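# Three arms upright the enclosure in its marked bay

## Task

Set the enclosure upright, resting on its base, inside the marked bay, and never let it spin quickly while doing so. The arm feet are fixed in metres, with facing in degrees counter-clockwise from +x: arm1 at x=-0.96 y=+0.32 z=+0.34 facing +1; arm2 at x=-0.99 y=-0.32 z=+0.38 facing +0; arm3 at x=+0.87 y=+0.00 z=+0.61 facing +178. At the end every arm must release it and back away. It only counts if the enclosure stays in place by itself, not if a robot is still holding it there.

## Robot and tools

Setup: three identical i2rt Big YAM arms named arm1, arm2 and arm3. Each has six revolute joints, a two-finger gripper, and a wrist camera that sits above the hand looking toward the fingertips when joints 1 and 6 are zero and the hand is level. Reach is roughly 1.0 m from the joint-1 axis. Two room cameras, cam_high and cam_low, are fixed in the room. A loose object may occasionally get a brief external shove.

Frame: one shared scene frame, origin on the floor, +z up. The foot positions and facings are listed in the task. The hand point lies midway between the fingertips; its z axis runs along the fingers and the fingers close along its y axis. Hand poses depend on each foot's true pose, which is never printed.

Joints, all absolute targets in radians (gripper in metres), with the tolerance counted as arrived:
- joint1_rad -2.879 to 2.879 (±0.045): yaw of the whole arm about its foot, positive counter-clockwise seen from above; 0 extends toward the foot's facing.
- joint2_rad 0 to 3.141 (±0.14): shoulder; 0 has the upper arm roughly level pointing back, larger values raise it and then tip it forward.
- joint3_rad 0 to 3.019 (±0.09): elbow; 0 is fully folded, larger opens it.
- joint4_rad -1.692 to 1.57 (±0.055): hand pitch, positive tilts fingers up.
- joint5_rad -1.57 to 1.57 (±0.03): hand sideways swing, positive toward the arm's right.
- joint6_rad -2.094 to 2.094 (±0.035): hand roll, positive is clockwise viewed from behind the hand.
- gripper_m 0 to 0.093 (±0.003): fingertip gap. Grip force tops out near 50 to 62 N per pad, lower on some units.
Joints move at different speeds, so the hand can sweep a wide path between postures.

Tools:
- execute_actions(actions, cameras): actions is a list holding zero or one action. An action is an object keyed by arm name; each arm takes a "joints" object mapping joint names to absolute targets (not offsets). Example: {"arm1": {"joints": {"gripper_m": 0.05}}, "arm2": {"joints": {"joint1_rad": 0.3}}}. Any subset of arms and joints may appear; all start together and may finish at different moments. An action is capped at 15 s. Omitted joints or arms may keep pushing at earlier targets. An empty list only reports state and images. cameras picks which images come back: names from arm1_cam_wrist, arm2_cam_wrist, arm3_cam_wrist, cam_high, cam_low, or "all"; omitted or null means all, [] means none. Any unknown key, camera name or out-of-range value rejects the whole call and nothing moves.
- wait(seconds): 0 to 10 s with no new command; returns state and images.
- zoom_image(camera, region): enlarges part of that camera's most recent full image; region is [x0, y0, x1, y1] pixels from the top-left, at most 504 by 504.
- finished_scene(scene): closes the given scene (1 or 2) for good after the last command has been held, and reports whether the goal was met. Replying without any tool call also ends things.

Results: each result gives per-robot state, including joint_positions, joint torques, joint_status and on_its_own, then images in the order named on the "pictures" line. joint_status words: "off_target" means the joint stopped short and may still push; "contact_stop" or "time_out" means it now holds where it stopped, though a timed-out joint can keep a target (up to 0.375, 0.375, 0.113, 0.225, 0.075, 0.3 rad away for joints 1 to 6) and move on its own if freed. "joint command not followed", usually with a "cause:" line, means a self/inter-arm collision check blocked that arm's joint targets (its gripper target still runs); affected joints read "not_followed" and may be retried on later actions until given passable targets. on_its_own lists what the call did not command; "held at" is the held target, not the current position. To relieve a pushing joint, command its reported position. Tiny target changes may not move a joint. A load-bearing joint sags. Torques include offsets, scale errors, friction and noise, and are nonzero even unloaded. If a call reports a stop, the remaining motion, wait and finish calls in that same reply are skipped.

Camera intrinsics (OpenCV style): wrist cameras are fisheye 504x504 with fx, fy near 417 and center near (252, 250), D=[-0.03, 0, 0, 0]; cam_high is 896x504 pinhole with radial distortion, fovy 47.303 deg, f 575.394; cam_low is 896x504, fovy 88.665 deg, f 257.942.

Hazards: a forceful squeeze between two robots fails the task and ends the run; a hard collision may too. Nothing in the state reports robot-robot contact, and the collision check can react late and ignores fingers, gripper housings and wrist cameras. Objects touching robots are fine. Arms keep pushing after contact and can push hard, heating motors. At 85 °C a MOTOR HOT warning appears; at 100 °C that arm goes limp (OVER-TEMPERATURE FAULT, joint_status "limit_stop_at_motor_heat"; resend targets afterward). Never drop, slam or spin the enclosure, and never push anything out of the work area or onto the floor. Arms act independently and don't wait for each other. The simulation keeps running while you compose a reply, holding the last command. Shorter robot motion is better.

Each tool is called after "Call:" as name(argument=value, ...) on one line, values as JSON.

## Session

Call:
execute_actions(actions=[])

Scene clock: 0.00 s.
Joint torques (N m, as the arm reports them, + toward a larger angle): no reading
arm1.joint_positions: joint1_rad=+0.265 joint2_rad=+0.472 joint3_rad=+1.366 joint4_rad=-1.451 joint5_rad=-0.132 joint6_rad=-0.224 gripper_m=+0.094
arm1.joint_status: not commanded
arm1.hand: x=-0.8186 y=+0.3813 z=+0.8689 quat_wxyz=(-0.487, +0.245, -0.835, -0.073) (m; scene frame)
arm2.joint_positions: joint1_rad=-0.357 joint2_rad=+0.508 joint3_rad=+1.425 joint4_rad=-1.298 joint5_rad=-0.092 joint6_rad=+0.358 gripper_m=+0.094
arm2.joint_status: not commanded
arm2.hand: x=-0.8064 y=-0.3711 z=+0.9623 quat_wxyz=(-0.559, -0.268, -0.784, -0.036) (m; scene frame)
arm3.joint_positions: joint1_rad=+0.363 joint2_rad=+0.525 joint3_rad=+1.330 joint4_rad=-1.466 joint5_rad=-0.060 joint6_rad=-0.404 gripper_m=+0.095
arm3.joint_status: not commanded
arm3.hand: x=+0.6920 y=-0.0671 z=+1.1091 quat_wxyz=(+0.015, +0.833, +0.335, -0.439) (m; scene frame)
pictures: arm1_cam_wrist, arm2_cam_wrist, arm3_cam_wrist, cam_high, cam_low
Images, in order (width x height): arm1_cam_wrist 504x504, arm2_cam_wrist 504x504, arm3_cam_wrist 504x504, cam_high 896x504, cam_low 896x504.

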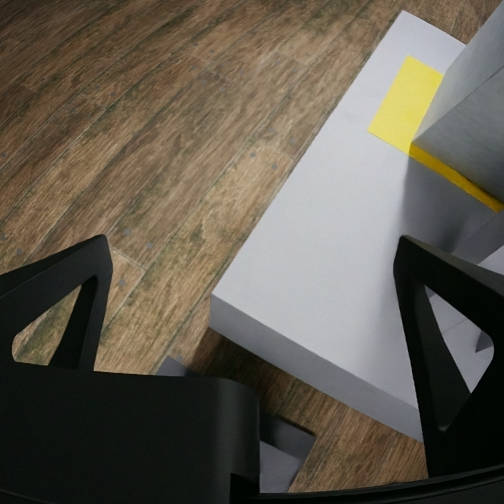

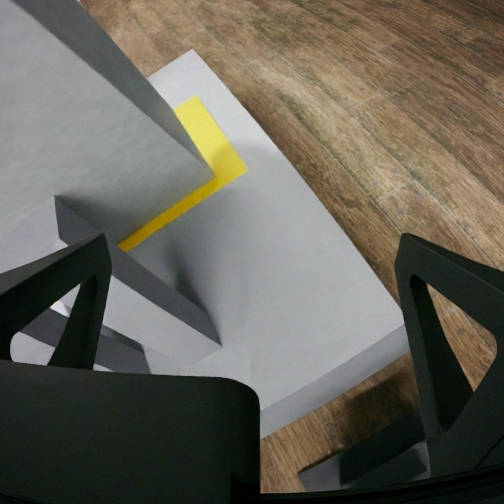

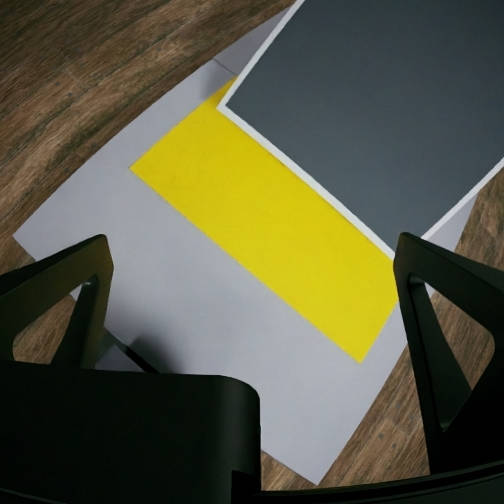

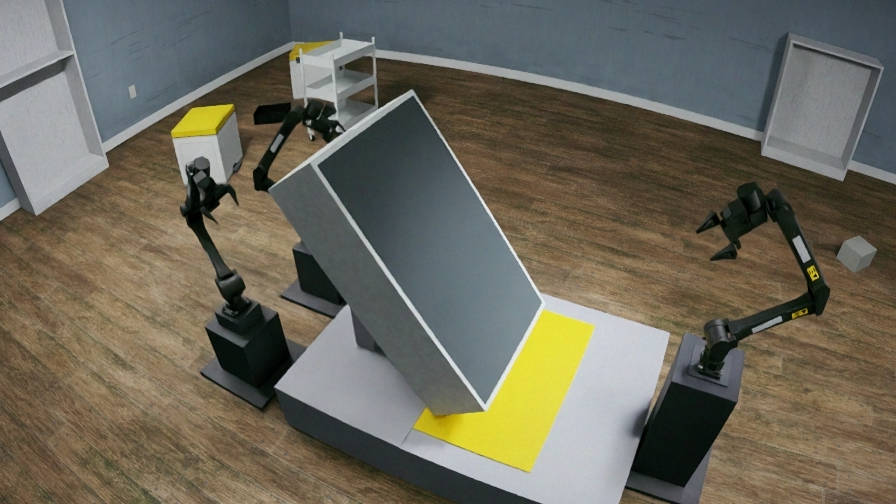

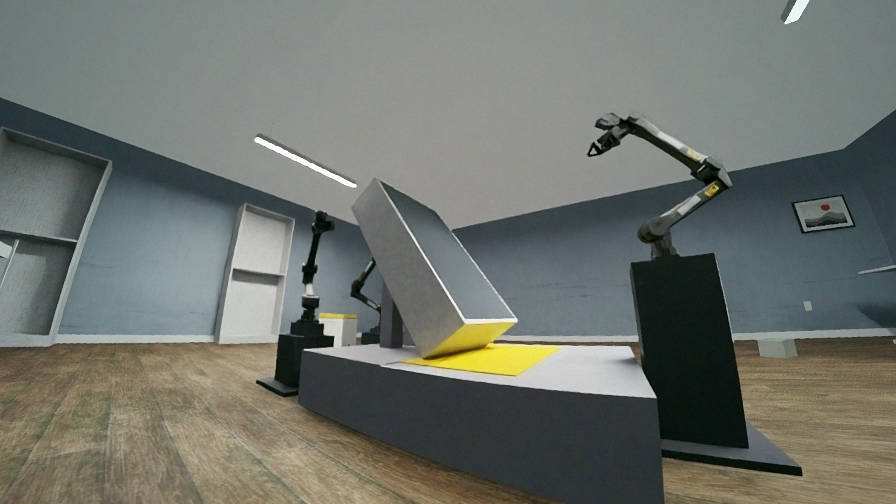

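Call:
execute_actions(actions=[{"arm1":{"joints":{"joint1_rad":-0.23,"joint2_rad":0.86,"joint3_rad":0.76,"joint4_rad":0.58,"joint5_rad":0,"joint6_rad":0,"gripper_m":0}},"arm2":{"joints":{"joint1_rad":0.21,"joint2_rad":0.93,"joint3_rad":0.69,"joint4_rad":0.71,"joint5_rad":0,"joint6_rad":0,"gripper_m":0}},"arm3":{"joints":{"joint1_rad":0.03,"joint2_rad":1.6,"joint3_rad":1.65,"joint4_rad":0,"joint5_rad":0,"joint6_rad":0,"gripper_m":0}}}])

Scene clock: 2.80 s.
Joint torques (N m, as the arm reports them, + toward a larger angle): arm1=[ 0.91 -2.96  9.1   1.83  0.1   0.17] | arm2=[-0.26 -5.84  8.87  2.54 -0.01 -0.12] | arm3=[ -0.96 -18.03  13.41   2.21   0.15  -0.01]
arm1.joint_positions: joint1_rad=-0.230 joint2_rad=+0.873 joint3_rad=+0.745 joint4_rad=+0.562 joint5_rad=-0.002 joint6_rad=-0.017 gripper_m=+0.000
arm1.joint_status: all done
arm1.hand: x=-0.5462 y=+0.2219 z=+0.8567 quat_wxyz=(-0.839, -0.057, -0.533, +0.096) (m; scene frame)
arm2.joint_positions: joint1_rad=+0.209 joint2_rad=+0.942 joint3_rad=+0.701 joint4_rad=+0.689 joint5_rad=+0.001 joint6_rad=+0.012 gripper_m=+0.000
arm2.joint_status: all done
arm2.hand: x=-0.5461 y=-0.2309 z=+0.8673 quat_wxyz=(-0.841, +0.050, -0.531, -0.090) (m; scene frame)
arm3.joint_positions: joint1_rad=+0.035 joint2_rad=+1.604 joint3_rad=+1.625 joint4_rad=-0.021 joint5_rad=-0.004 joint6_rad=-0.008 gripper_m=+0.001
arm3.joint_status: all done
arm3.hand: x=+0.1348 y=-0.0024 z=+1.1169 quat_wxyz=(+0.004, +0.709, +0.005, -0.705) (m; scene frame)
pictures: arm1_cam_wrist, arm2_cam_wrist, arm3_cam_wrist, cam_high, cam_low
Images, in order (width x height): arm1_cam_wrist 504x504, arm2_cam_wrist 504x504, arm3_cam_wrist 504x504, cam_high 896x504, cam_low 896x504.

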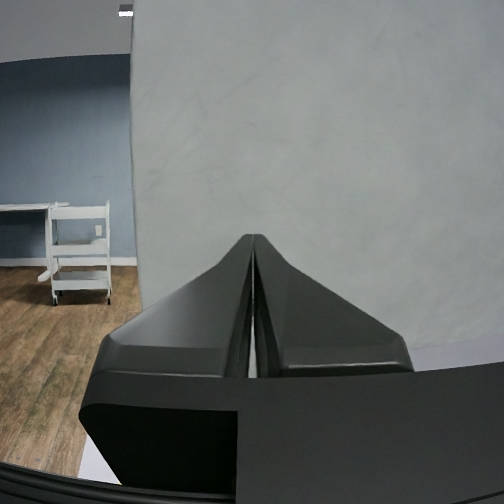

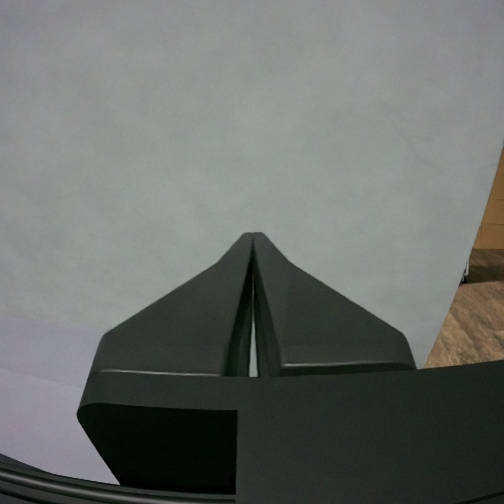

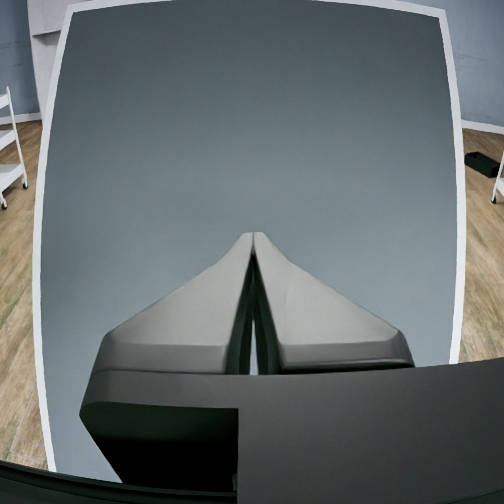

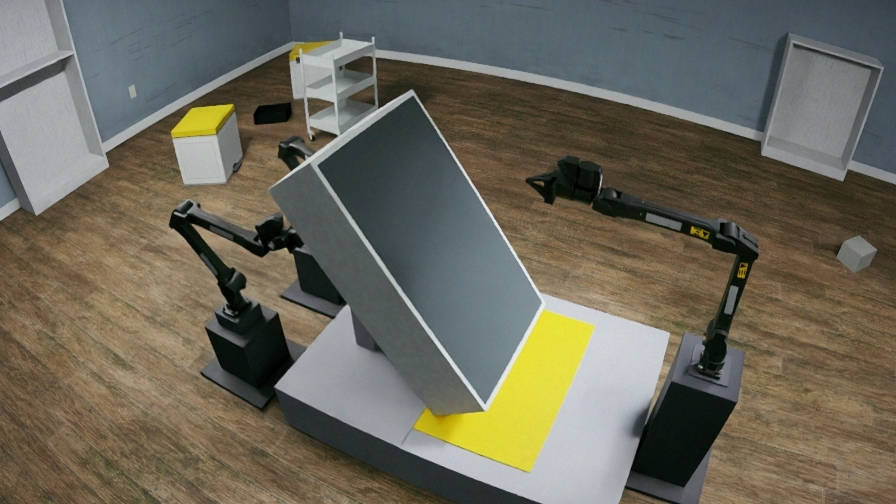

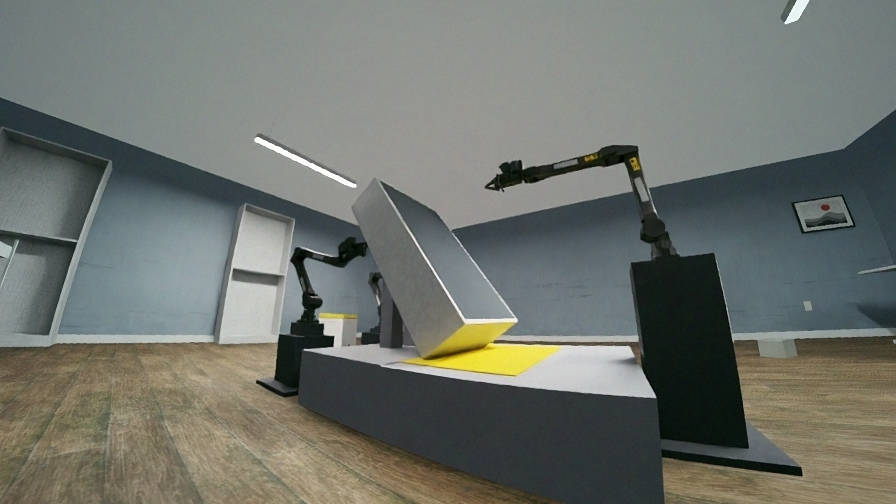

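Call:
execute_actions(actions=[{"arm1":{"joints":{"joint1_rad":-0.28,"joint2_rad":1.035,"joint3_rad":0.97,"joint4_rad":0.58}},"arm2":{"joints":{"joint1_rad":0.2,"joint2_rad":1.07,"joint3_rad":0.905,"joint4_rad":0.68}},"arm3":{"joints":{"joint1_rad":0.04,"joint2_rad":2.11,"joint3_rad":2.29,"joint4_rad":-0.11}}}], cameras=["cam_low","arm1_cam_wrist","arm2_cam_wrist"])

Scene clock: 5.10 s.
Joint torques (N m, as the arm reports them, + toward a larger angle): arm1=[ 0.71 -4.46 12.26  1.75  0.1   0.17] | arm2=[-0.86 -6.64 13.9   1.4  -0.01 -0.11] | arm3=[ -0.88 -26.12  15.31   1.18   0.2    0.04]
arm1.joint_positions: joint1_rad=-0.277 joint2_rad=+1.038 joint3_rad=+0.909 joint4_rad=+0.565 joint5_rad=-0.002 joint6_rad=-0.016 gripper_m=+0.000
arm1.joint_status: all done
arm1.hand: x=-0.4962 y=+0.1870 z=+0.8838 quat_wxyz=(-0.837, -0.070, -0.531, +0.115) (m; scene frame)
arm2.joint_positions: joint1_rad=+0.209 joint2_rad=+1.073 joint3_rad=+0.847 joint4_rad=+0.688 joint5_rad=+0.001 joint6_rad=+0.012 gripper_m=+0.000
arm2.joint_status: all done
arm2.hand: x=-0.5005 y=-0.2216 z=+0.8947 quat_wxyz=(-0.844, +0.050, -0.526, -0.090) (m; scene frame)
arm3.joint_positions: joint1_rad=+0.035 joint2_rad=+2.119 joint3_rad=+2.242 joint4_rad=-0.103 joint5_rad=-0.004 joint6_rad=-0.008 gripper_m=+0.001
arm3.joint_status: all done
arm3.hand: x=-0.0369 y=-0.0041 z=+1.0719 quat_wxyz=(+0.004, +0.701, +0.005, -0.713) (m; scene frame)
pictures: arm1_cam_wrist, arm2_cam_wrist, cam_low
Images, in order (width x height): arm1_cam_wrist 504x504, arm2_cam_wrist 504x504, cam_low 896x504.

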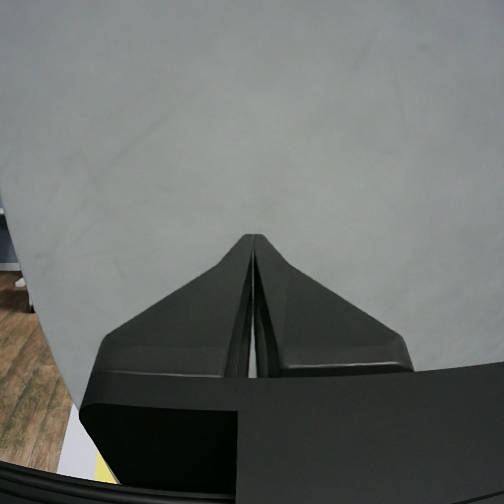

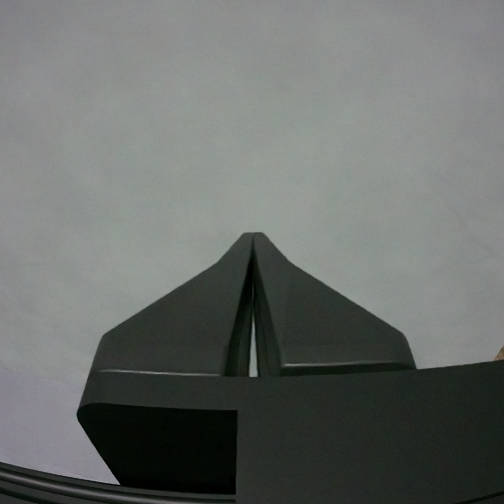

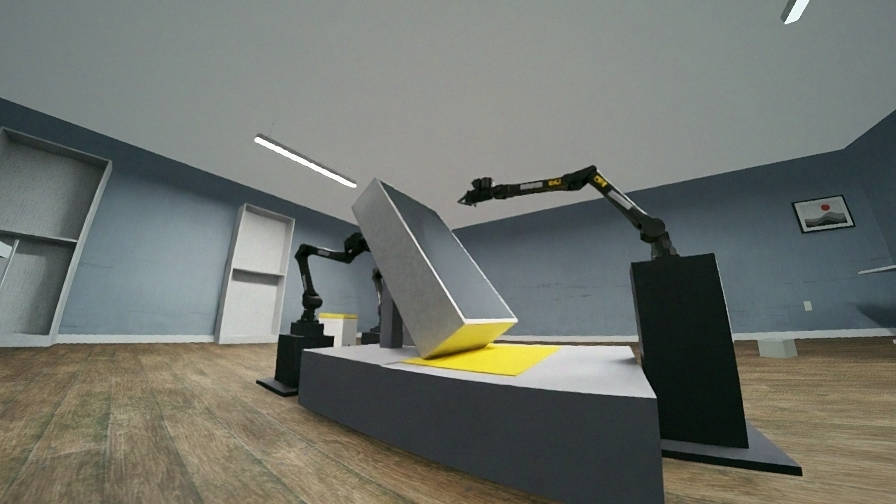

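Call:
execute_actions(actions=[{"arm1":{"joints":{"joint1_rad":-0.262,"joint2_rad":1.18,"joint3_rad":1.17,"joint4_rad":0.535}},"arm2":{"joints":{"joint1_rad":0.195,"joint2_rad":1.235,"joint3_rad":1.11,"joint4_rad":0.63}}}], cameras=["cam_low","cam_high"])

Scene clock: 7.47 s.
Joint torques (N m, as the arm reports them, + toward a larger angle): arm1=[ 0.77 -2.81 15.9   1.14  0.29  0.17] | arm2=[-0.54 -4.96 17.63  0.88 -0.12 -0.1 ] | arm3=[  0.25 -26.43  15.33   1.13   0.14   0.04]
arm1.joint_positions: joint1_rad=-0.259 joint2_rad=+1.141 joint3_rad=+1.051 joint4_rad=+0.536 joint5_rad=-0.007 joint6_rad=-0.016 gripper_m=+0.000
arm1.joint_status: joint3_rad time_out (moved +0.142 of +0.261); the others done
arm1.on_its_own: joint3_rad reads +1.051 and still pushes toward +1.163 since a time_out
arm1.hand: x=-0.4568 y=+0.1866 z=+0.9133 quat_wxyz=(-0.841, -0.062, -0.527, +0.107) (m; scene frame)
arm2.joint_positions: joint1_rad=+0.197 joint2_rad=+1.187 joint3_rad=+0.989 joint4_rad=+0.649 joint5_rad=+0.003 joint6_rad=+0.010 gripper_m=+0.000
arm2.joint_status: joint3_rad time_out (moved +0.143 of +0.263); the others done
arm2.on_its_own: joint3_rad reads +0.989 and still pushes toward +1.102 since a time_out
arm2.hand: x=-0.4542 y=-0.2196 z=+0.9143 quat_wxyz=(-0.843, +0.046, -0.530, -0.084) (m; scene frame)
arm3.joint_positions: joint1_rad=+0.035 joint2_rad=+2.119 joint3_rad=+2.242 joint4_rad=-0.103 joint5_rad=-0.004 joint6_rad=-0.008 gripper_m=+0.001
arm3.joint_status: not commanded
arm3.hand: x=-0.0369 y=-0.0041 z=+1.0719 quat_wxyz=(+0.004, +0.701, +0.005, -0.713) (m; scene frame)
pictures: cam_high, cam_low
Images, in order (width x height): cam_high 896x504, cam_low 896x504.

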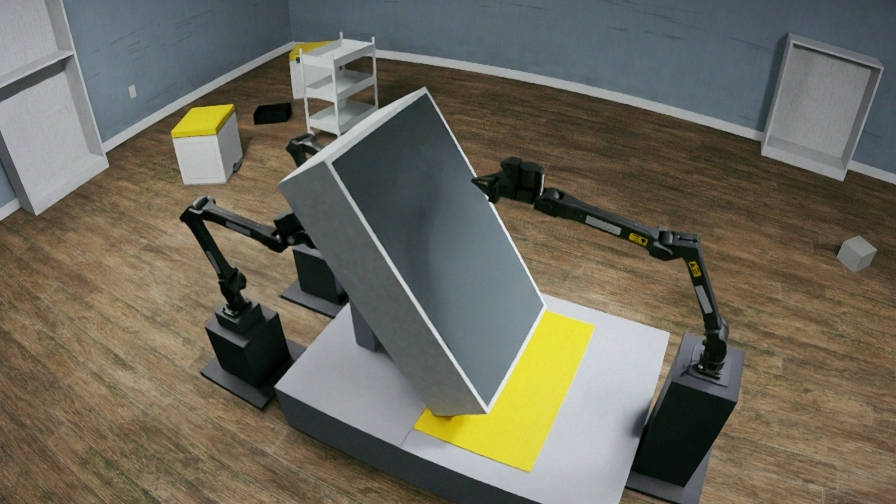

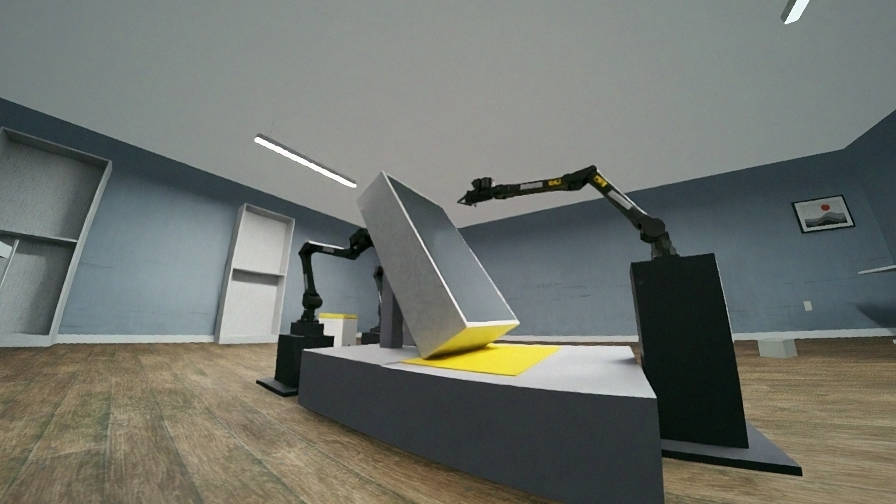

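Call:
execute_actions(actions=[{"arm1":{"joints":{"joint1_rad":-0.243,"joint2_rad":1.28,"joint3_rad":1.32,"joint4_rad":0.45}},"arm2":{"joints":{"joint1_rad":0.18,"joint2_rad":1.325,"joint3_rad":1.255,"joint4_rad":0.535}}}], cameras=["cam_high"])

Scene clock: 10.00 s.
Joint torques (N m, as the arm reports them, + toward a larger angle): arm1=[ 0.7  -5.45 14.18  1.22  0.26  0.16] | arm2=[-0.43 -7.1  16.38  0.97 -0.04 -0.1 ] | arm3=[ -0.98 -27.5   15.32   1.21   0.16   0.06]
arm1.joint_positions: joint1_rad=-0.239 joint2_rad=+1.258 joint3_rad=+1.231 joint4_rad=+0.450 joint5_rad=-0.007 joint6_rad=-0.016 gripper_m=+0.000
arm1.joint_status: all done
arm1.hand: x=-0.4080 y=+0.1856 z=+0.9415 quat_wxyz=(-0.836, -0.058, -0.537, +0.098) (m; scene frame)
arm2.joint_positions: joint1_rad=+0.182 joint2_rad=+1.287 joint3_rad=+1.163 joint4_rad=+0.553 joint5_rad=+0.002 joint6_rad=+0.010 gripper_m=+0.000
arm2.joint_status: joint3_rad time_out (moved +0.174 of +0.266); the others done
arm2.on_its_own: joint3_rad reads +1.163 and still pushes toward +1.255 since a time_out
arm2.hand: x=-0.4087 y=-0.2194 z=+0.9432 quat_wxyz=(-0.837, +0.043, -0.540, -0.077) (m; scene frame)
arm3.joint_positions: joint1_rad=+0.035 joint2_rad=+2.119 joint3_rad=+2.242 joint4_rad=-0.103 joint5_rad=-0.004 joint6_rad=-0.008 gripper_m=+0.001
arm3.joint_status: not commanded
arm3.hand: x=-0.0369 y=-0.0041 z=+1.0719 quat_wxyz=(+0.004, +0.701, +0.005, -0.713) (m; scene frame)
pictures: cam_high
Images, in order (width x height): cam_high 896x504.

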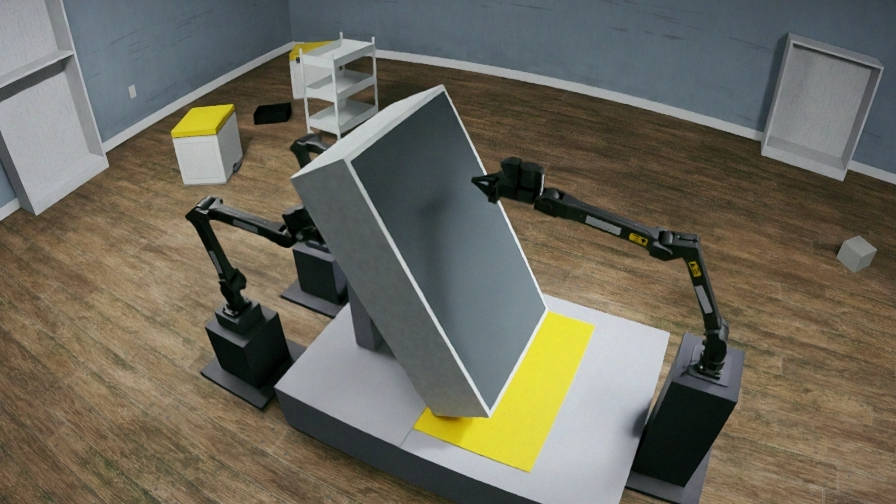

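Call:
execute_actions(actions=[{"arm1":{"joints":{"joint1_rad":-0.225,"joint2_rad":1.385,"joint3_rad":1.475,"joint4_rad":0.37}},"arm2":{"joints":{"joint1_rad":0.168,"joint2_rad":1.425,"joint3_rad":1.405,"joint4_rad":0.455}}}], cameras=["cam_high"])

Scene clock: 11.67 s.
Joint torques (N m, as the arm reports them, + toward a larger angle): arm1=[ 0.89 -7.59 12.75  1.21  0.17  0.17] | arm2=[-0.68 -9.07 15.23  0.92 -0.06 -0.1 ] | arm3=[  1.01 -26.29  15.57   0.96   0.15   0.  ]
arm1.joint_positions: joint1_rad=-0.225 joint2_rad=+1.373 joint3_rad=+1.407 joint4_rad=+0.371 joint5_rad=-0.004 joint6_rad=-0.016 gripper_m=+0.000
arm1.joint_status: all done
arm1.hand: x=-0.3614 y=+0.1836 z=+0.9641 quat_wxyz=(-0.831, -0.056, -0.545, +0.092) (m; scene frame)
arm2.joint_positions: joint1_rad=+0.171 joint2_rad=+1.390 joint3_rad=+1.330 joint4_rad=+0.474 joint5_rad=+0.002 joint6_rad=+0.010 gripper_m=+0.000
arm2.joint_status: all done
arm2.hand: x=-0.3646 y=-0.2185 z=+0.9658 quat_wxyz=(-0.833, +0.041, -0.547, -0.072) (m; scene frame)
arm3.joint_positions: joint1_rad=+0.035 joint2_rad=+2.119 joint3_rad=+2.242 joint4_rad=-0.103 joint5_rad=-0.004 joint6_rad=-0.008 gripper_m=+0.001
arm3.joint_status: not commanded
arm3.hand: x=-0.0369 y=-0.0041 z=+1.0719 quat_wxyz=(+0.004, +0.701, +0.005, -0.713) (m; scene frame)
pictures: cam_high
Images, in order (width x height): cam_high 896x504.

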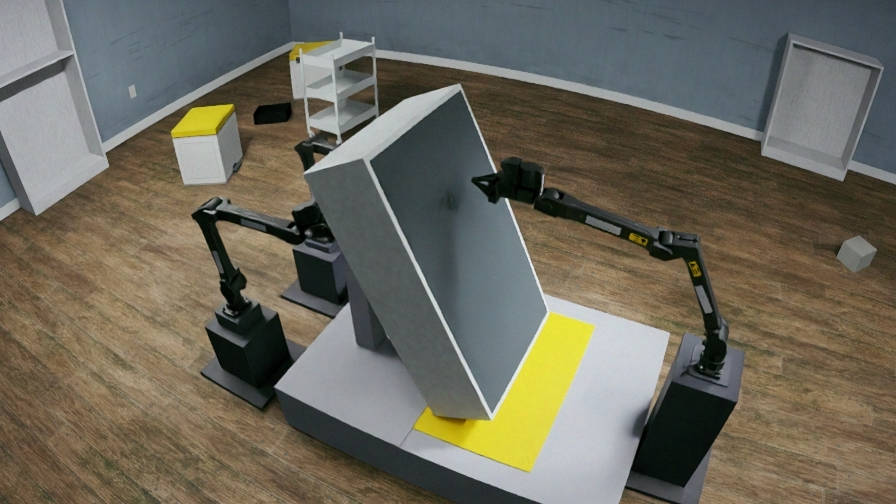

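Call:
execute_actions(actions=[{"arm1":{"joints":{"joint1_rad":-0.212,"joint2_rad":1.48,"joint3_rad":1.625,"joint4_rad":0.29}},"arm2":{"joints":{"joint1_rad":0.158,"joint2_rad":1.52,"joint3_rad":1.56,"joint4_rad":0.375}}}], cameras=["cam_high"])

Scene clock: 13.40 s.
Joint torques (N m, as the arm reports them, + toward a larger angle): arm1=[ 1.23 -9.51 12.48  1.17  0.15  0.16] | arm2=[ -0.77 -10.32  14.97   1.29  -0.04  -0.11] | arm3=[ -0.38 -26.31  15.41   1.23   0.13   0.08]
arm1.joint_positions: joint1_rad=-0.215 joint2_rad=+1.473 joint3_rad=+1.561 joint4_rad=+0.292 joint5_rad=-0.003 joint6_rad=-0.016 gripper_m=+0.000
arm1.joint_status: all done
arm1.hand: x=-0.3218 y=+0.1810 z=+0.9784 quat_wxyz=(-0.825, -0.055, -0.555, +0.087) (m; scene frame)
arm2.joint_positions: joint1_rad=+0.163 joint2_rad=+1.493 joint3_rad=+1.492 joint4_rad=+0.386 joint5_rad=+0.002 joint6_rad=+0.010 gripper_m=+0.000
arm2.joint_status: all done
arm2.hand: x=-0.3215 y=-0.2170 z=+0.9801 quat_wxyz=(-0.826, +0.040, -0.558, -0.068) (m; scene frame)
arm3.joint_positions: joint1_rad=+0.035 joint2_rad=+2.119 joint3_rad=+2.242 joint4_rad=-0.103 joint5_rad=-0.004 joint6_rad=-0.008 gripper_m=+0.001
arm3.joint_status: not commanded
arm3.hand: x=-0.0369 y=-0.0041 z=+1.0719 quat_wxyz=(+0.004, +0.701, +0.005, -0.713) (m; scene frame)
pictures: cam_high
Images, in order (width x height): cam_high 896x504.

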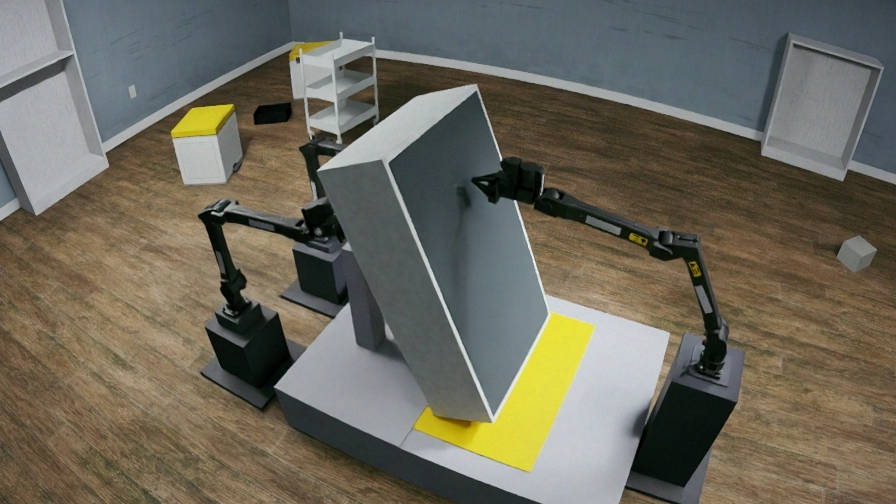

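Call:
execute_actions(actions=[{"arm1":{"joints":{"joint1_rad":-0.203,"joint2_rad":1.57,"joint3_rad":1.745,"joint4_rad":0.26}},"arm2":{"joints":{"joint1_rad":0.152,"joint2_rad":1.605,"joint3_rad":1.67,"joint4_rad":0.35}}}], cameras=["cam_high","cam_low"])

Scene clock: 15.03 s.
Joint torques (N m, as the arm reports them, + toward a larger angle): arm1=[  1.45 -10.49  12.48   1.29   0.13   0.16] | arm2=[ -0.73 -11.77  14.76   1.25  -0.03  -0.09] | arm3=[  0.15 -25.85  14.88   1.27   0.2    0.02]
arm1.joint_positions: joint1_rad=-0.210 joint2_rad=+1.560 joint3_rad=+1.682 joint4_rad=+0.260 joint5_rad=-0.003 joint6_rad=-0.016 gripper_m=+0.000
arm1.joint_status: all done
arm1.hand: x=-0.2900 y=+0.1780 z=+0.9873 quat_wxyz=(-0.826, -0.054, -0.555, +0.085) (m; scene frame)
arm2.joint_positions: joint1_rad=+0.158 joint2_rad=+1.575 joint3_rad=+1.600 joint4_rad=+0.361 joint5_rad=+0.002 joint6_rad=+0.010 gripper_m=+0.000
arm2.joint_status: all done
arm2.hand: x=-0.2903 y=-0.2157 z=+0.9856 quat_wxyz=(-0.826, +0.038, -0.558, -0.066) (m; scene frame)
arm3.joint_positions: joint1_rad=+0.035 joint2_rad=+2.109 joint3_rad=+2.248 joint4_rad=-0.105 joint5_rad=-0.004 joint6_rad=-0.008 gripper_m=+0.001
arm3.joint_status: not commanded
arm3.hand: x=-0.0331 y=-0.0040 z=+1.0842 quat_wxyz=(+0.004, +0.696, +0.005, -0.718) (m; scene frame)
pictures: cam_high, cam_low
Images, in order (width x height): cam_high 896x504, cam_low 896x504.

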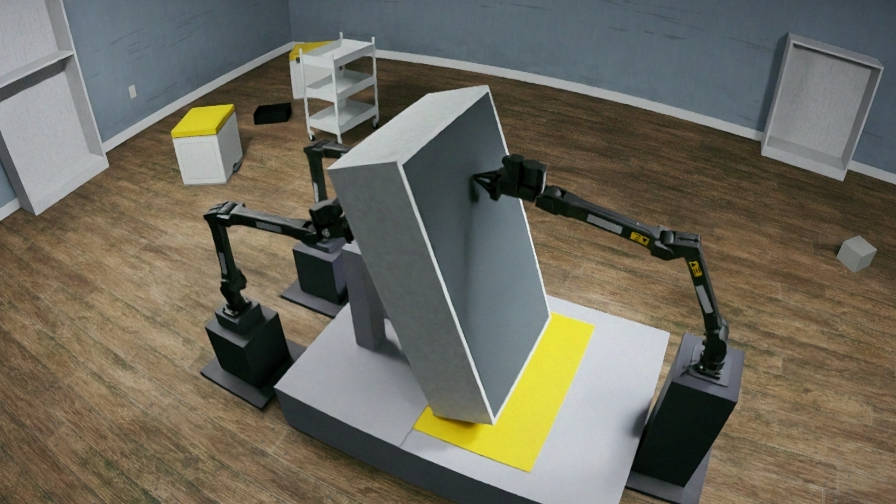

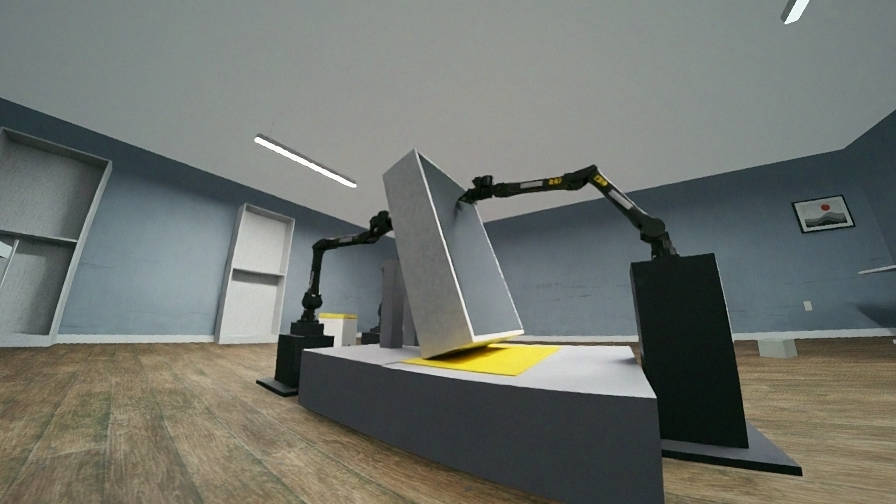

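Call:
execute_actions(actions=[{"arm1":{"joints":{"joint1_rad":-0.195,"joint2_rad":1.665,"joint3_rad":1.868,"joint4_rad":0.23}},"arm2":{"joints":{"joint1_rad":0.147,"joint2_rad":1.70,"joint3_rad":1.797,"joint4_rad":0.32}},"arm3":{"joints":{"joint2_rad":1.99,"joint3_rad":2.033,"joint4_rad":-0.04}}}], cameras=["cam_high","cam_low"])

Scene clock: 16.53 s.
Joint torques (N m, as the arm reports them, + toward a larger angle): arm1=[  1.59 -11.66  12.37   1.15   0.11   0.16] | arm2=[ -0.39 -14.05  14.78   1.51  -0.04  -0.11] | arm3=[ -0.15 -20.31  10.48   2.21   0.12   0.02]
arm1.joint_positions: joint1_rad=-0.204 joint2_rad=+1.655 joint3_rad=+1.806 joint4_rad=+0.233 joint5_rad=-0.002 joint6_rad=-0.016 gripper_m=+0.000
arm1.joint_status: all done
arm1.hand: x=-0.2556 y=+0.1757 z=+0.9910 quat_wxyz=(-0.826, -0.052, -0.555, +0.083) (m; scene frame)
arm2.joint_positions: joint1_rad=+0.153 joint2_rad=+1.680 joint3_rad=+1.730 joint4_rad=+0.331 joint5_rad=+0.002 joint6_rad=+0.010 gripper_m=+0.000
arm2.joint_status: all done
arm2.hand: x=-0.2504 y=-0.2133 z=+0.9836 quat_wxyz=(-0.824, +0.037, -0.561, -0.064) (m; scene frame)
arm3.joint_positions: joint1_rad=+0.035 joint2_rad=+1.957 joint3_rad=+2.039 joint4_rad=-0.059 joint5_rad=-0.004 joint6_rad=-0.008 gripper_m=+0.001
arm3.joint_status: all done
arm3.hand: x=+0.0110 y=-0.0035 z=+1.0941 quat_wxyz=(+0.004, +0.701, +0.004, -0.713) (m; scene frame)
pictures: cam_high, cam_low
Images, in order (width x height): cam_high 896x504, cam_low 896x504.

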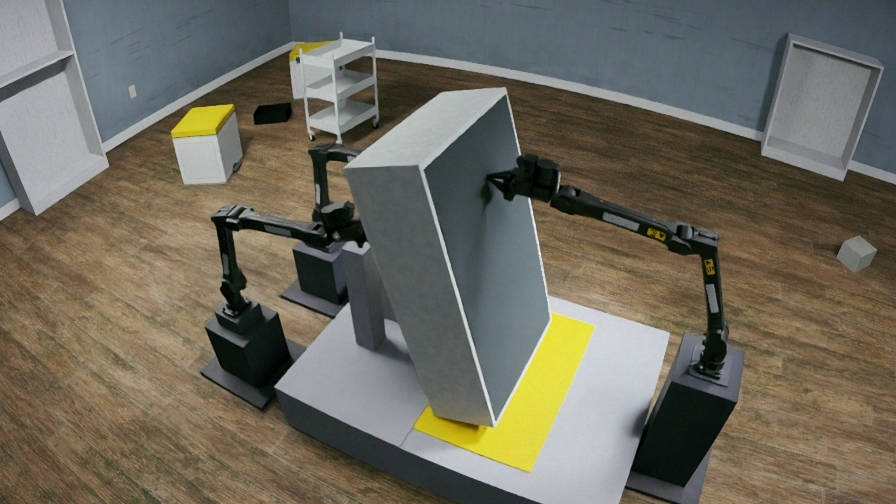

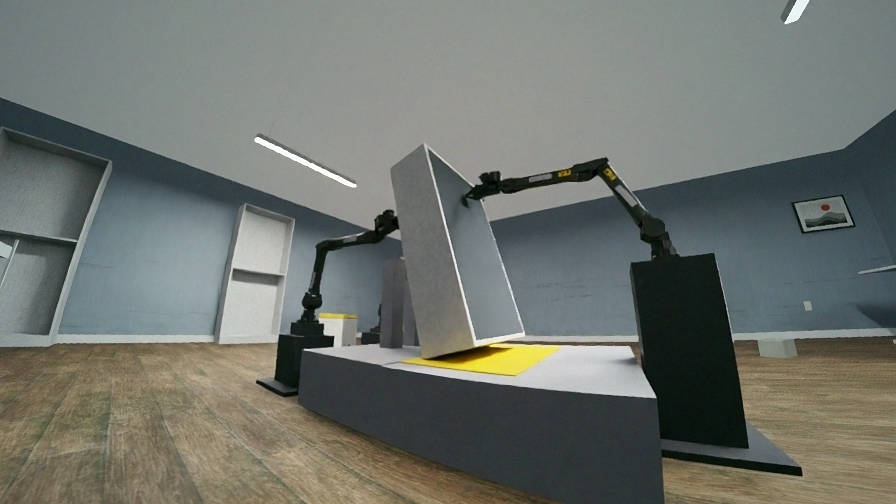

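Call:
execute_actions(actions=[{"arm1":{"joints":{"joint1_rad":-0.188,"joint2_rad":1.757,"joint3_rad":1.985,"joint4_rad":0.2}},"arm2":{"joints":{"joint1_rad":0.143,"joint2_rad":1.785,"joint3_rad":1.905,"joint4_rad":0.305}},"arm3":{"joints":{"joint2_rad":1.885,"joint3_rad":1.87,"joint4_rad":-0.01}}}], cameras=["cam_low"])

Scene clock: 17.77 s.
Joint torques (N m, as the arm reports them, + toward a larger angle): arm1=[  1.4  -12.9   12.34   1.13   0.11   0.16] | arm2=[ -0.98 -14.83  14.89   1.29  -0.03  -0.1 ] | arm3=[ -0.32 -19.48  11.89   2.2    0.14  -0.06]
arm1.joint_positions: joint1_rad=-0.195 joint2_rad=+1.745 joint3_rad=+1.922 joint4_rad=+0.204 joint5_rad=-0.002 joint6_rad=-0.016 gripper_m=+0.000
arm1.joint_status: all done
arm1.hand: x=-0.2236 y=+0.1760 z=+0.9904 quat_wxyz=(-0.826, -0.050, -0.556, +0.080) (m; scene frame)
arm2.joint_positions: joint1_rad=+0.151 joint2_rad=+1.759 joint3_rad=+1.834 joint4_rad=+0.317 joint5_rad=+0.002 joint6_rad=+0.010 gripper_m=+0.000
arm2.joint_status: all done
arm2.hand: x=-0.2234 y=-0.2108 z=+0.9860 quat_wxyz=(-0.828, +0.036, -0.556, -0.063) (m; scene frame)
arm3.joint_positions: joint1_rad=+0.036 joint2_rad=+1.858 joint3_rad=+1.861 joint4_rad=-0.023 joint5_rad=-0.004 joint6_rad=-0.008 gripper_m=+0.001
arm3.joint_status: all done
arm3.hand: x=+0.0432 y=-0.0038 z=+1.0729 quat_wxyz=(+0.004, +0.716, +0.005, -0.698) (m; scene frame)
pictures: cam_low
Images, in order (width x height): cam_low 896x504.

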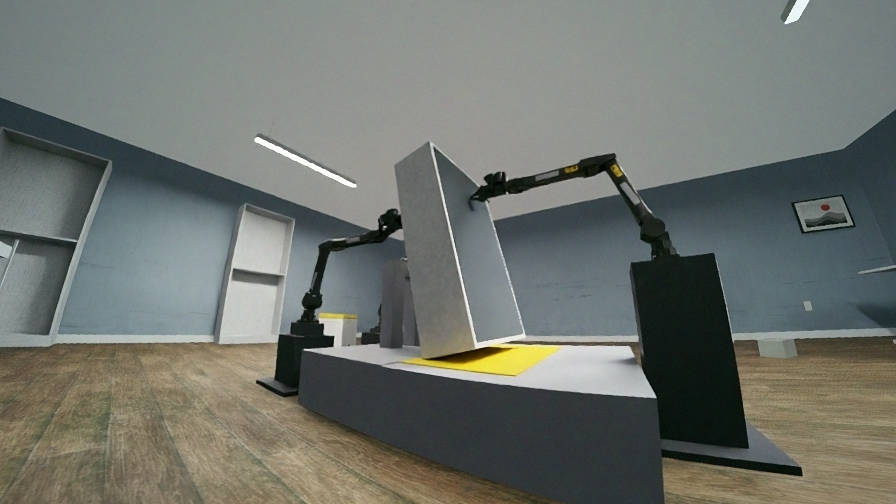

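Call:
execute_actions(actions=[{"arm1":{"joints":{"joint1_rad":-0.183,"joint2_rad":1.84,"joint3_rad":2.085,"joint4_rad":0.18}},"arm2":{"joints":{"joint1_rad":0.14,"joint2_rad":1.86,"joint3_rad":2.01,"joint4_rad":0.28}},"arm3":{"joints":{"joint2_rad":1.80,"joint3_rad":1.72,"joint4_rad":0.05}}}], cameras=["cam_low"])

Scene clock: 19.27 s.
Joint torques (N m, as the arm reports them, + toward a larger angle): arm1=[  1.62 -13.6   12.24   1.12   0.1    0.16] | arm2=[ -0.99 -15.49  15.26   1.25  -0.03  -0.08] | arm3=[ -0.37 -16.08  14.01   2.13   0.13   0.  ]
arm1.joint_positions: joint1_rad=-0.191 joint2_rad=+1.827 joint3_rad=+2.023 joint4_rad=+0.184 joint5_rad=-0.002 joint6_rad=-0.016 gripper_m=+0.000
arm1.joint_status: all done
arm1.hand: x=-0.1956 y=+0.1739 z=+0.9856 quat_wxyz=(-0.826, -0.049, -0.556, +0.078) (m; scene frame)
arm2.joint_positions: joint1_rad=+0.148 joint2_rad=+1.833 joint3_rad=+1.937 joint4_rad=+0.291 joint5_rad=+0.002 joint6_rad=+0.010 gripper_m=+0.000
arm2.joint_status: all done
arm2.hand: x=-0.1987 y=-0.2094 z=+0.9871 quat_wxyz=(-0.829, +0.036, -0.555, -0.062) (m; scene frame)
arm3.joint_positions: joint1_rad=+0.036 joint2_rad=+1.751 joint3_rad=+1.690 joint4_rad=+0.032 joint5_rad=-0.004 joint6_rad=-0.007 gripper_m=+0.001
arm3.joint_status: all done
arm3.hand: x=+0.0815 y=-0.0041 z=+1.0621 quat_wxyz=(+0.005, +0.719, +0.005, -0.695) (m; scene frame)
pictures: cam_low
Images, in order (width x height): cam_low 896x504.

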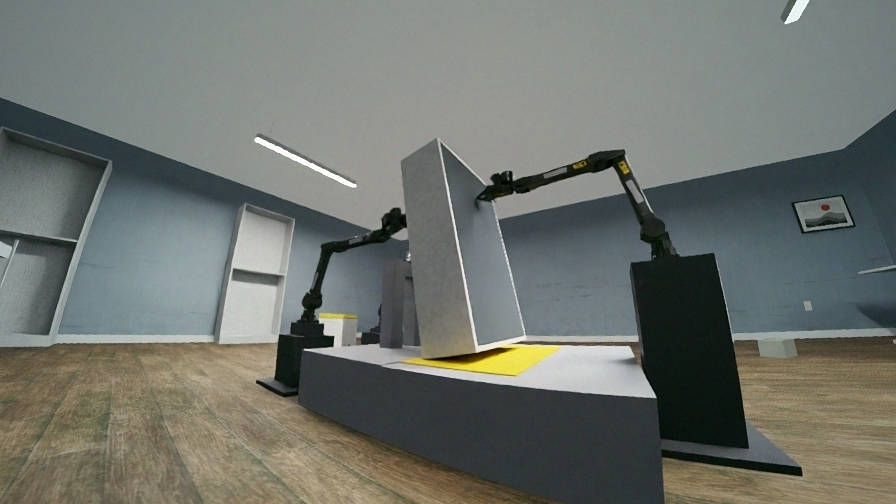

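Call:
execute_actions(actions=[{"arm3":{"joints":{"joint2_rad":1.715,"joint3_rad":1.58,"joint4_rad":0.105}}}], cameras=["cam_low"])

Scene clock: 20.67 s.
Joint torques (N m, as the arm reports them, + toward a larger angle): arm1=[  1.61 -13.78  12.22   1.12   0.11   0.16] | arm2=[ -0.89 -15.4   15.15   1.26  -0.04  -0.1 ] | arm3=[ -0.22 -11.95  15.36   2.39   0.08   0.  ]
arm1.joint_positions: joint1_rad=-0.191 joint2_rad=+1.827 joint3_rad=+2.023 joint4_rad=+0.184 joint5_rad=-0.002 joint6_rad=-0.016 gripper_m=+0.000
arm1.joint_status: not commanded
arm1.hand: x=-0.1956 y=+0.1739 z=+0.9856 quat_wxyz=(-0.826, -0.049, -0.556, +0.078) (m; scene frame)
arm2.joint_positions: joint1_rad=+0.148 joint2_rad=+1.833 joint3_rad=+1.937 joint4_rad=+0.291 joint5_rad=+0.002 joint6_rad=+0.010 gripper_m=+0.000
arm2.joint_status: not commanded
arm2.hand: x=-0.1987 y=-0.2094 z=+0.9871 quat_wxyz=(-0.829, +0.036, -0.555, -0.062) (m; scene frame)
arm3.joint_positions: joint1_rad=+0.037 joint2_rad=+1.645 joint3_rad=+1.532 joint4_rad=+0.083 joint5_rad=-0.004 joint6_rad=-0.007 gripper_m=+0.001
arm3.joint_status: all done
arm3.hand: x=+0.1222 y=-0.0044 z=+1.0548 quat_wxyz=(+0.005, +0.719, +0.005, -0.695) (m; scene frame)
pictures: cam_low
Images, in order (width x height): cam_low 896x504.

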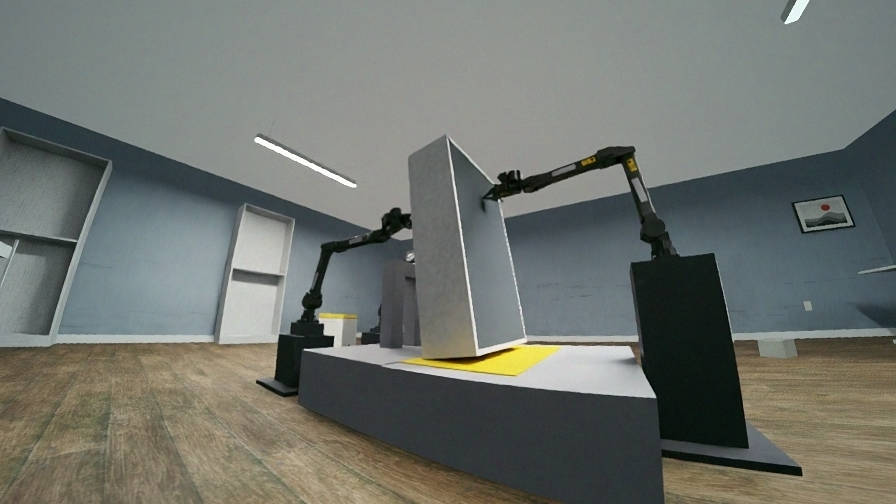

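Call:
execute_actions(actions=[{"arm3":{"joints":{"joint2_rad":1.645,"joint3_rad":1.46,"joint4_rad":0.15}}}], cameras=["cam_low"])

Scene clock: 21.97 s.
Joint torques (N m, as the arm reports them, + toward a larger angle): arm1=[  1.61 -13.69  12.23   1.13   0.11   0.16] | arm2=[ -0.97 -15.68  15.17   1.34  -0.03  -0.1 ] | arm3=[ 0.25 -9.99 16.11  2.76  0.15  0.03]
arm1.joint_positions: joint1_rad=-0.191 joint2_rad=+1.827 joint3_rad=+2.023 joint4_rad=+0.184 joint5_rad=-0.002 joint6_rad=-0.016 gripper_m=+0.000
arm1.joint_status: not commanded
arm1.hand: x=-0.1956 y=+0.1739 z=+0.9856 quat_wxyz=(-0.826, -0.049, -0.556, +0.078) (m; scene frame)
arm2.joint_positions: joint1_rad=+0.148 joint2_rad=+1.833 joint3_rad=+1.937 joint4_rad=+0.291 joint5_rad=+0.002 joint6_rad=+0.010 gripper_m=+0.000
arm2.joint_status: not commanded
arm2.hand: x=-0.1987 y=-0.2094 z=+0.9871 quat_wxyz=(-0.829, +0.036, -0.555, -0.062) (m; scene frame)
arm3.joint_positions: joint1_rad=+0.038 joint2_rad=+1.555 joint3_rad=+1.402 joint4_rad=+0.123 joint5_rad=-0.004 joint6_rad=-0.006 gripper_m=+0.001
arm3.joint_status: all done
arm3.hand: x=+0.1581 y=-0.0049 z=+1.0473 quat_wxyz=(+0.006, +0.719, +0.005, -0.695) (m; scene frame)
pictures: cam_low
Images, in order (width x height): cam_low 896x504.

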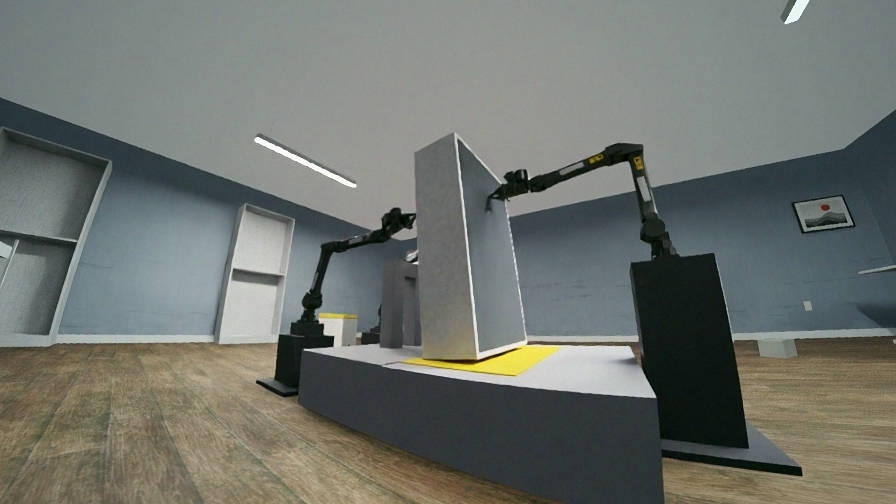

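Call:
execute_actions(actions=[{"arm1":{"joints":{"joint2_rad":1.5,"joint3_rad":1.75}},"arm2":{"joints":{"joint2_rad":1.5,"joint3_rad":1.7}},"arm3":{"joints":{"joint2_rad":1.58,"joint3_rad":1.355,"joint4_rad":0.185}}}], cameras=["cam_low"])

Scene clock: 23.67 s.
Joint torques (N m, as the arm reports them, + toward a larger angle): arm1=[ 1.56 -8.75  7.99  1.27  0.11  0.16] | arm2=[ -1.07 -10.37   8.89   1.46  -0.04  -0.11] | arm3=[-0.43 -5.41 16.83  2.88  0.13  0.  ]
arm1.joint_positions: joint1_rad=-0.191 joint2_rad=+1.485 joint3_rad=+1.747 joint4_rad=+0.178 joint5_rad=-0.002 joint6_rad=-0.016 gripper_m=+0.000
arm1.joint_status: all done
arm1.hand: x=-0.3320 y=+0.1980 z=+1.0566 quat_wxyz=(-0.842, -0.047, -0.531, +0.080) (m; scene frame)
arm2.joint_positions: joint1_rad=+0.148 joint2_rad=+1.479 joint3_rad=+1.710 joint4_rad=+0.285 joint5_rad=+0.002 joint6_rad=+0.010 gripper_m=+0.000
arm2.joint_status: all done
arm2.hand: x=-0.3488 y=-0.2307 z=+1.0974 quat_wxyz=(-0.861, +0.032, -0.504, -0.065) (m; scene frame)
arm3.joint_positions: joint1_rad=+0.039 joint2_rad=+1.471 joint3_rad=+1.287 joint4_rad=+0.151 joint5_rad=-0.004 joint6_rad=-0.006 gripper_m=+0.001
arm3.joint_status: all done
arm3.hand: x=+0.1923 y=-0.0053 z=+1.0385 quat_wxyz=(+0.006, +0.720, +0.006, -0.694) (m; scene frame)
pictures: cam_low
Images, in order (width x height): cam_low 896x504.

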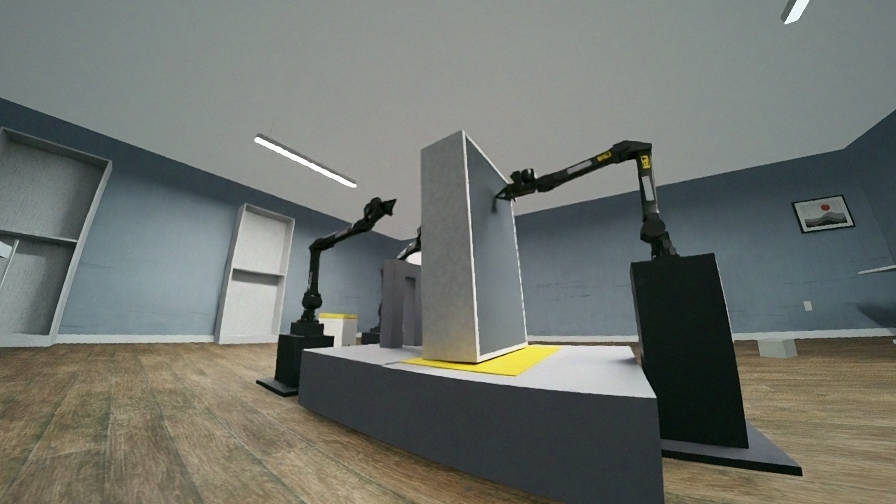

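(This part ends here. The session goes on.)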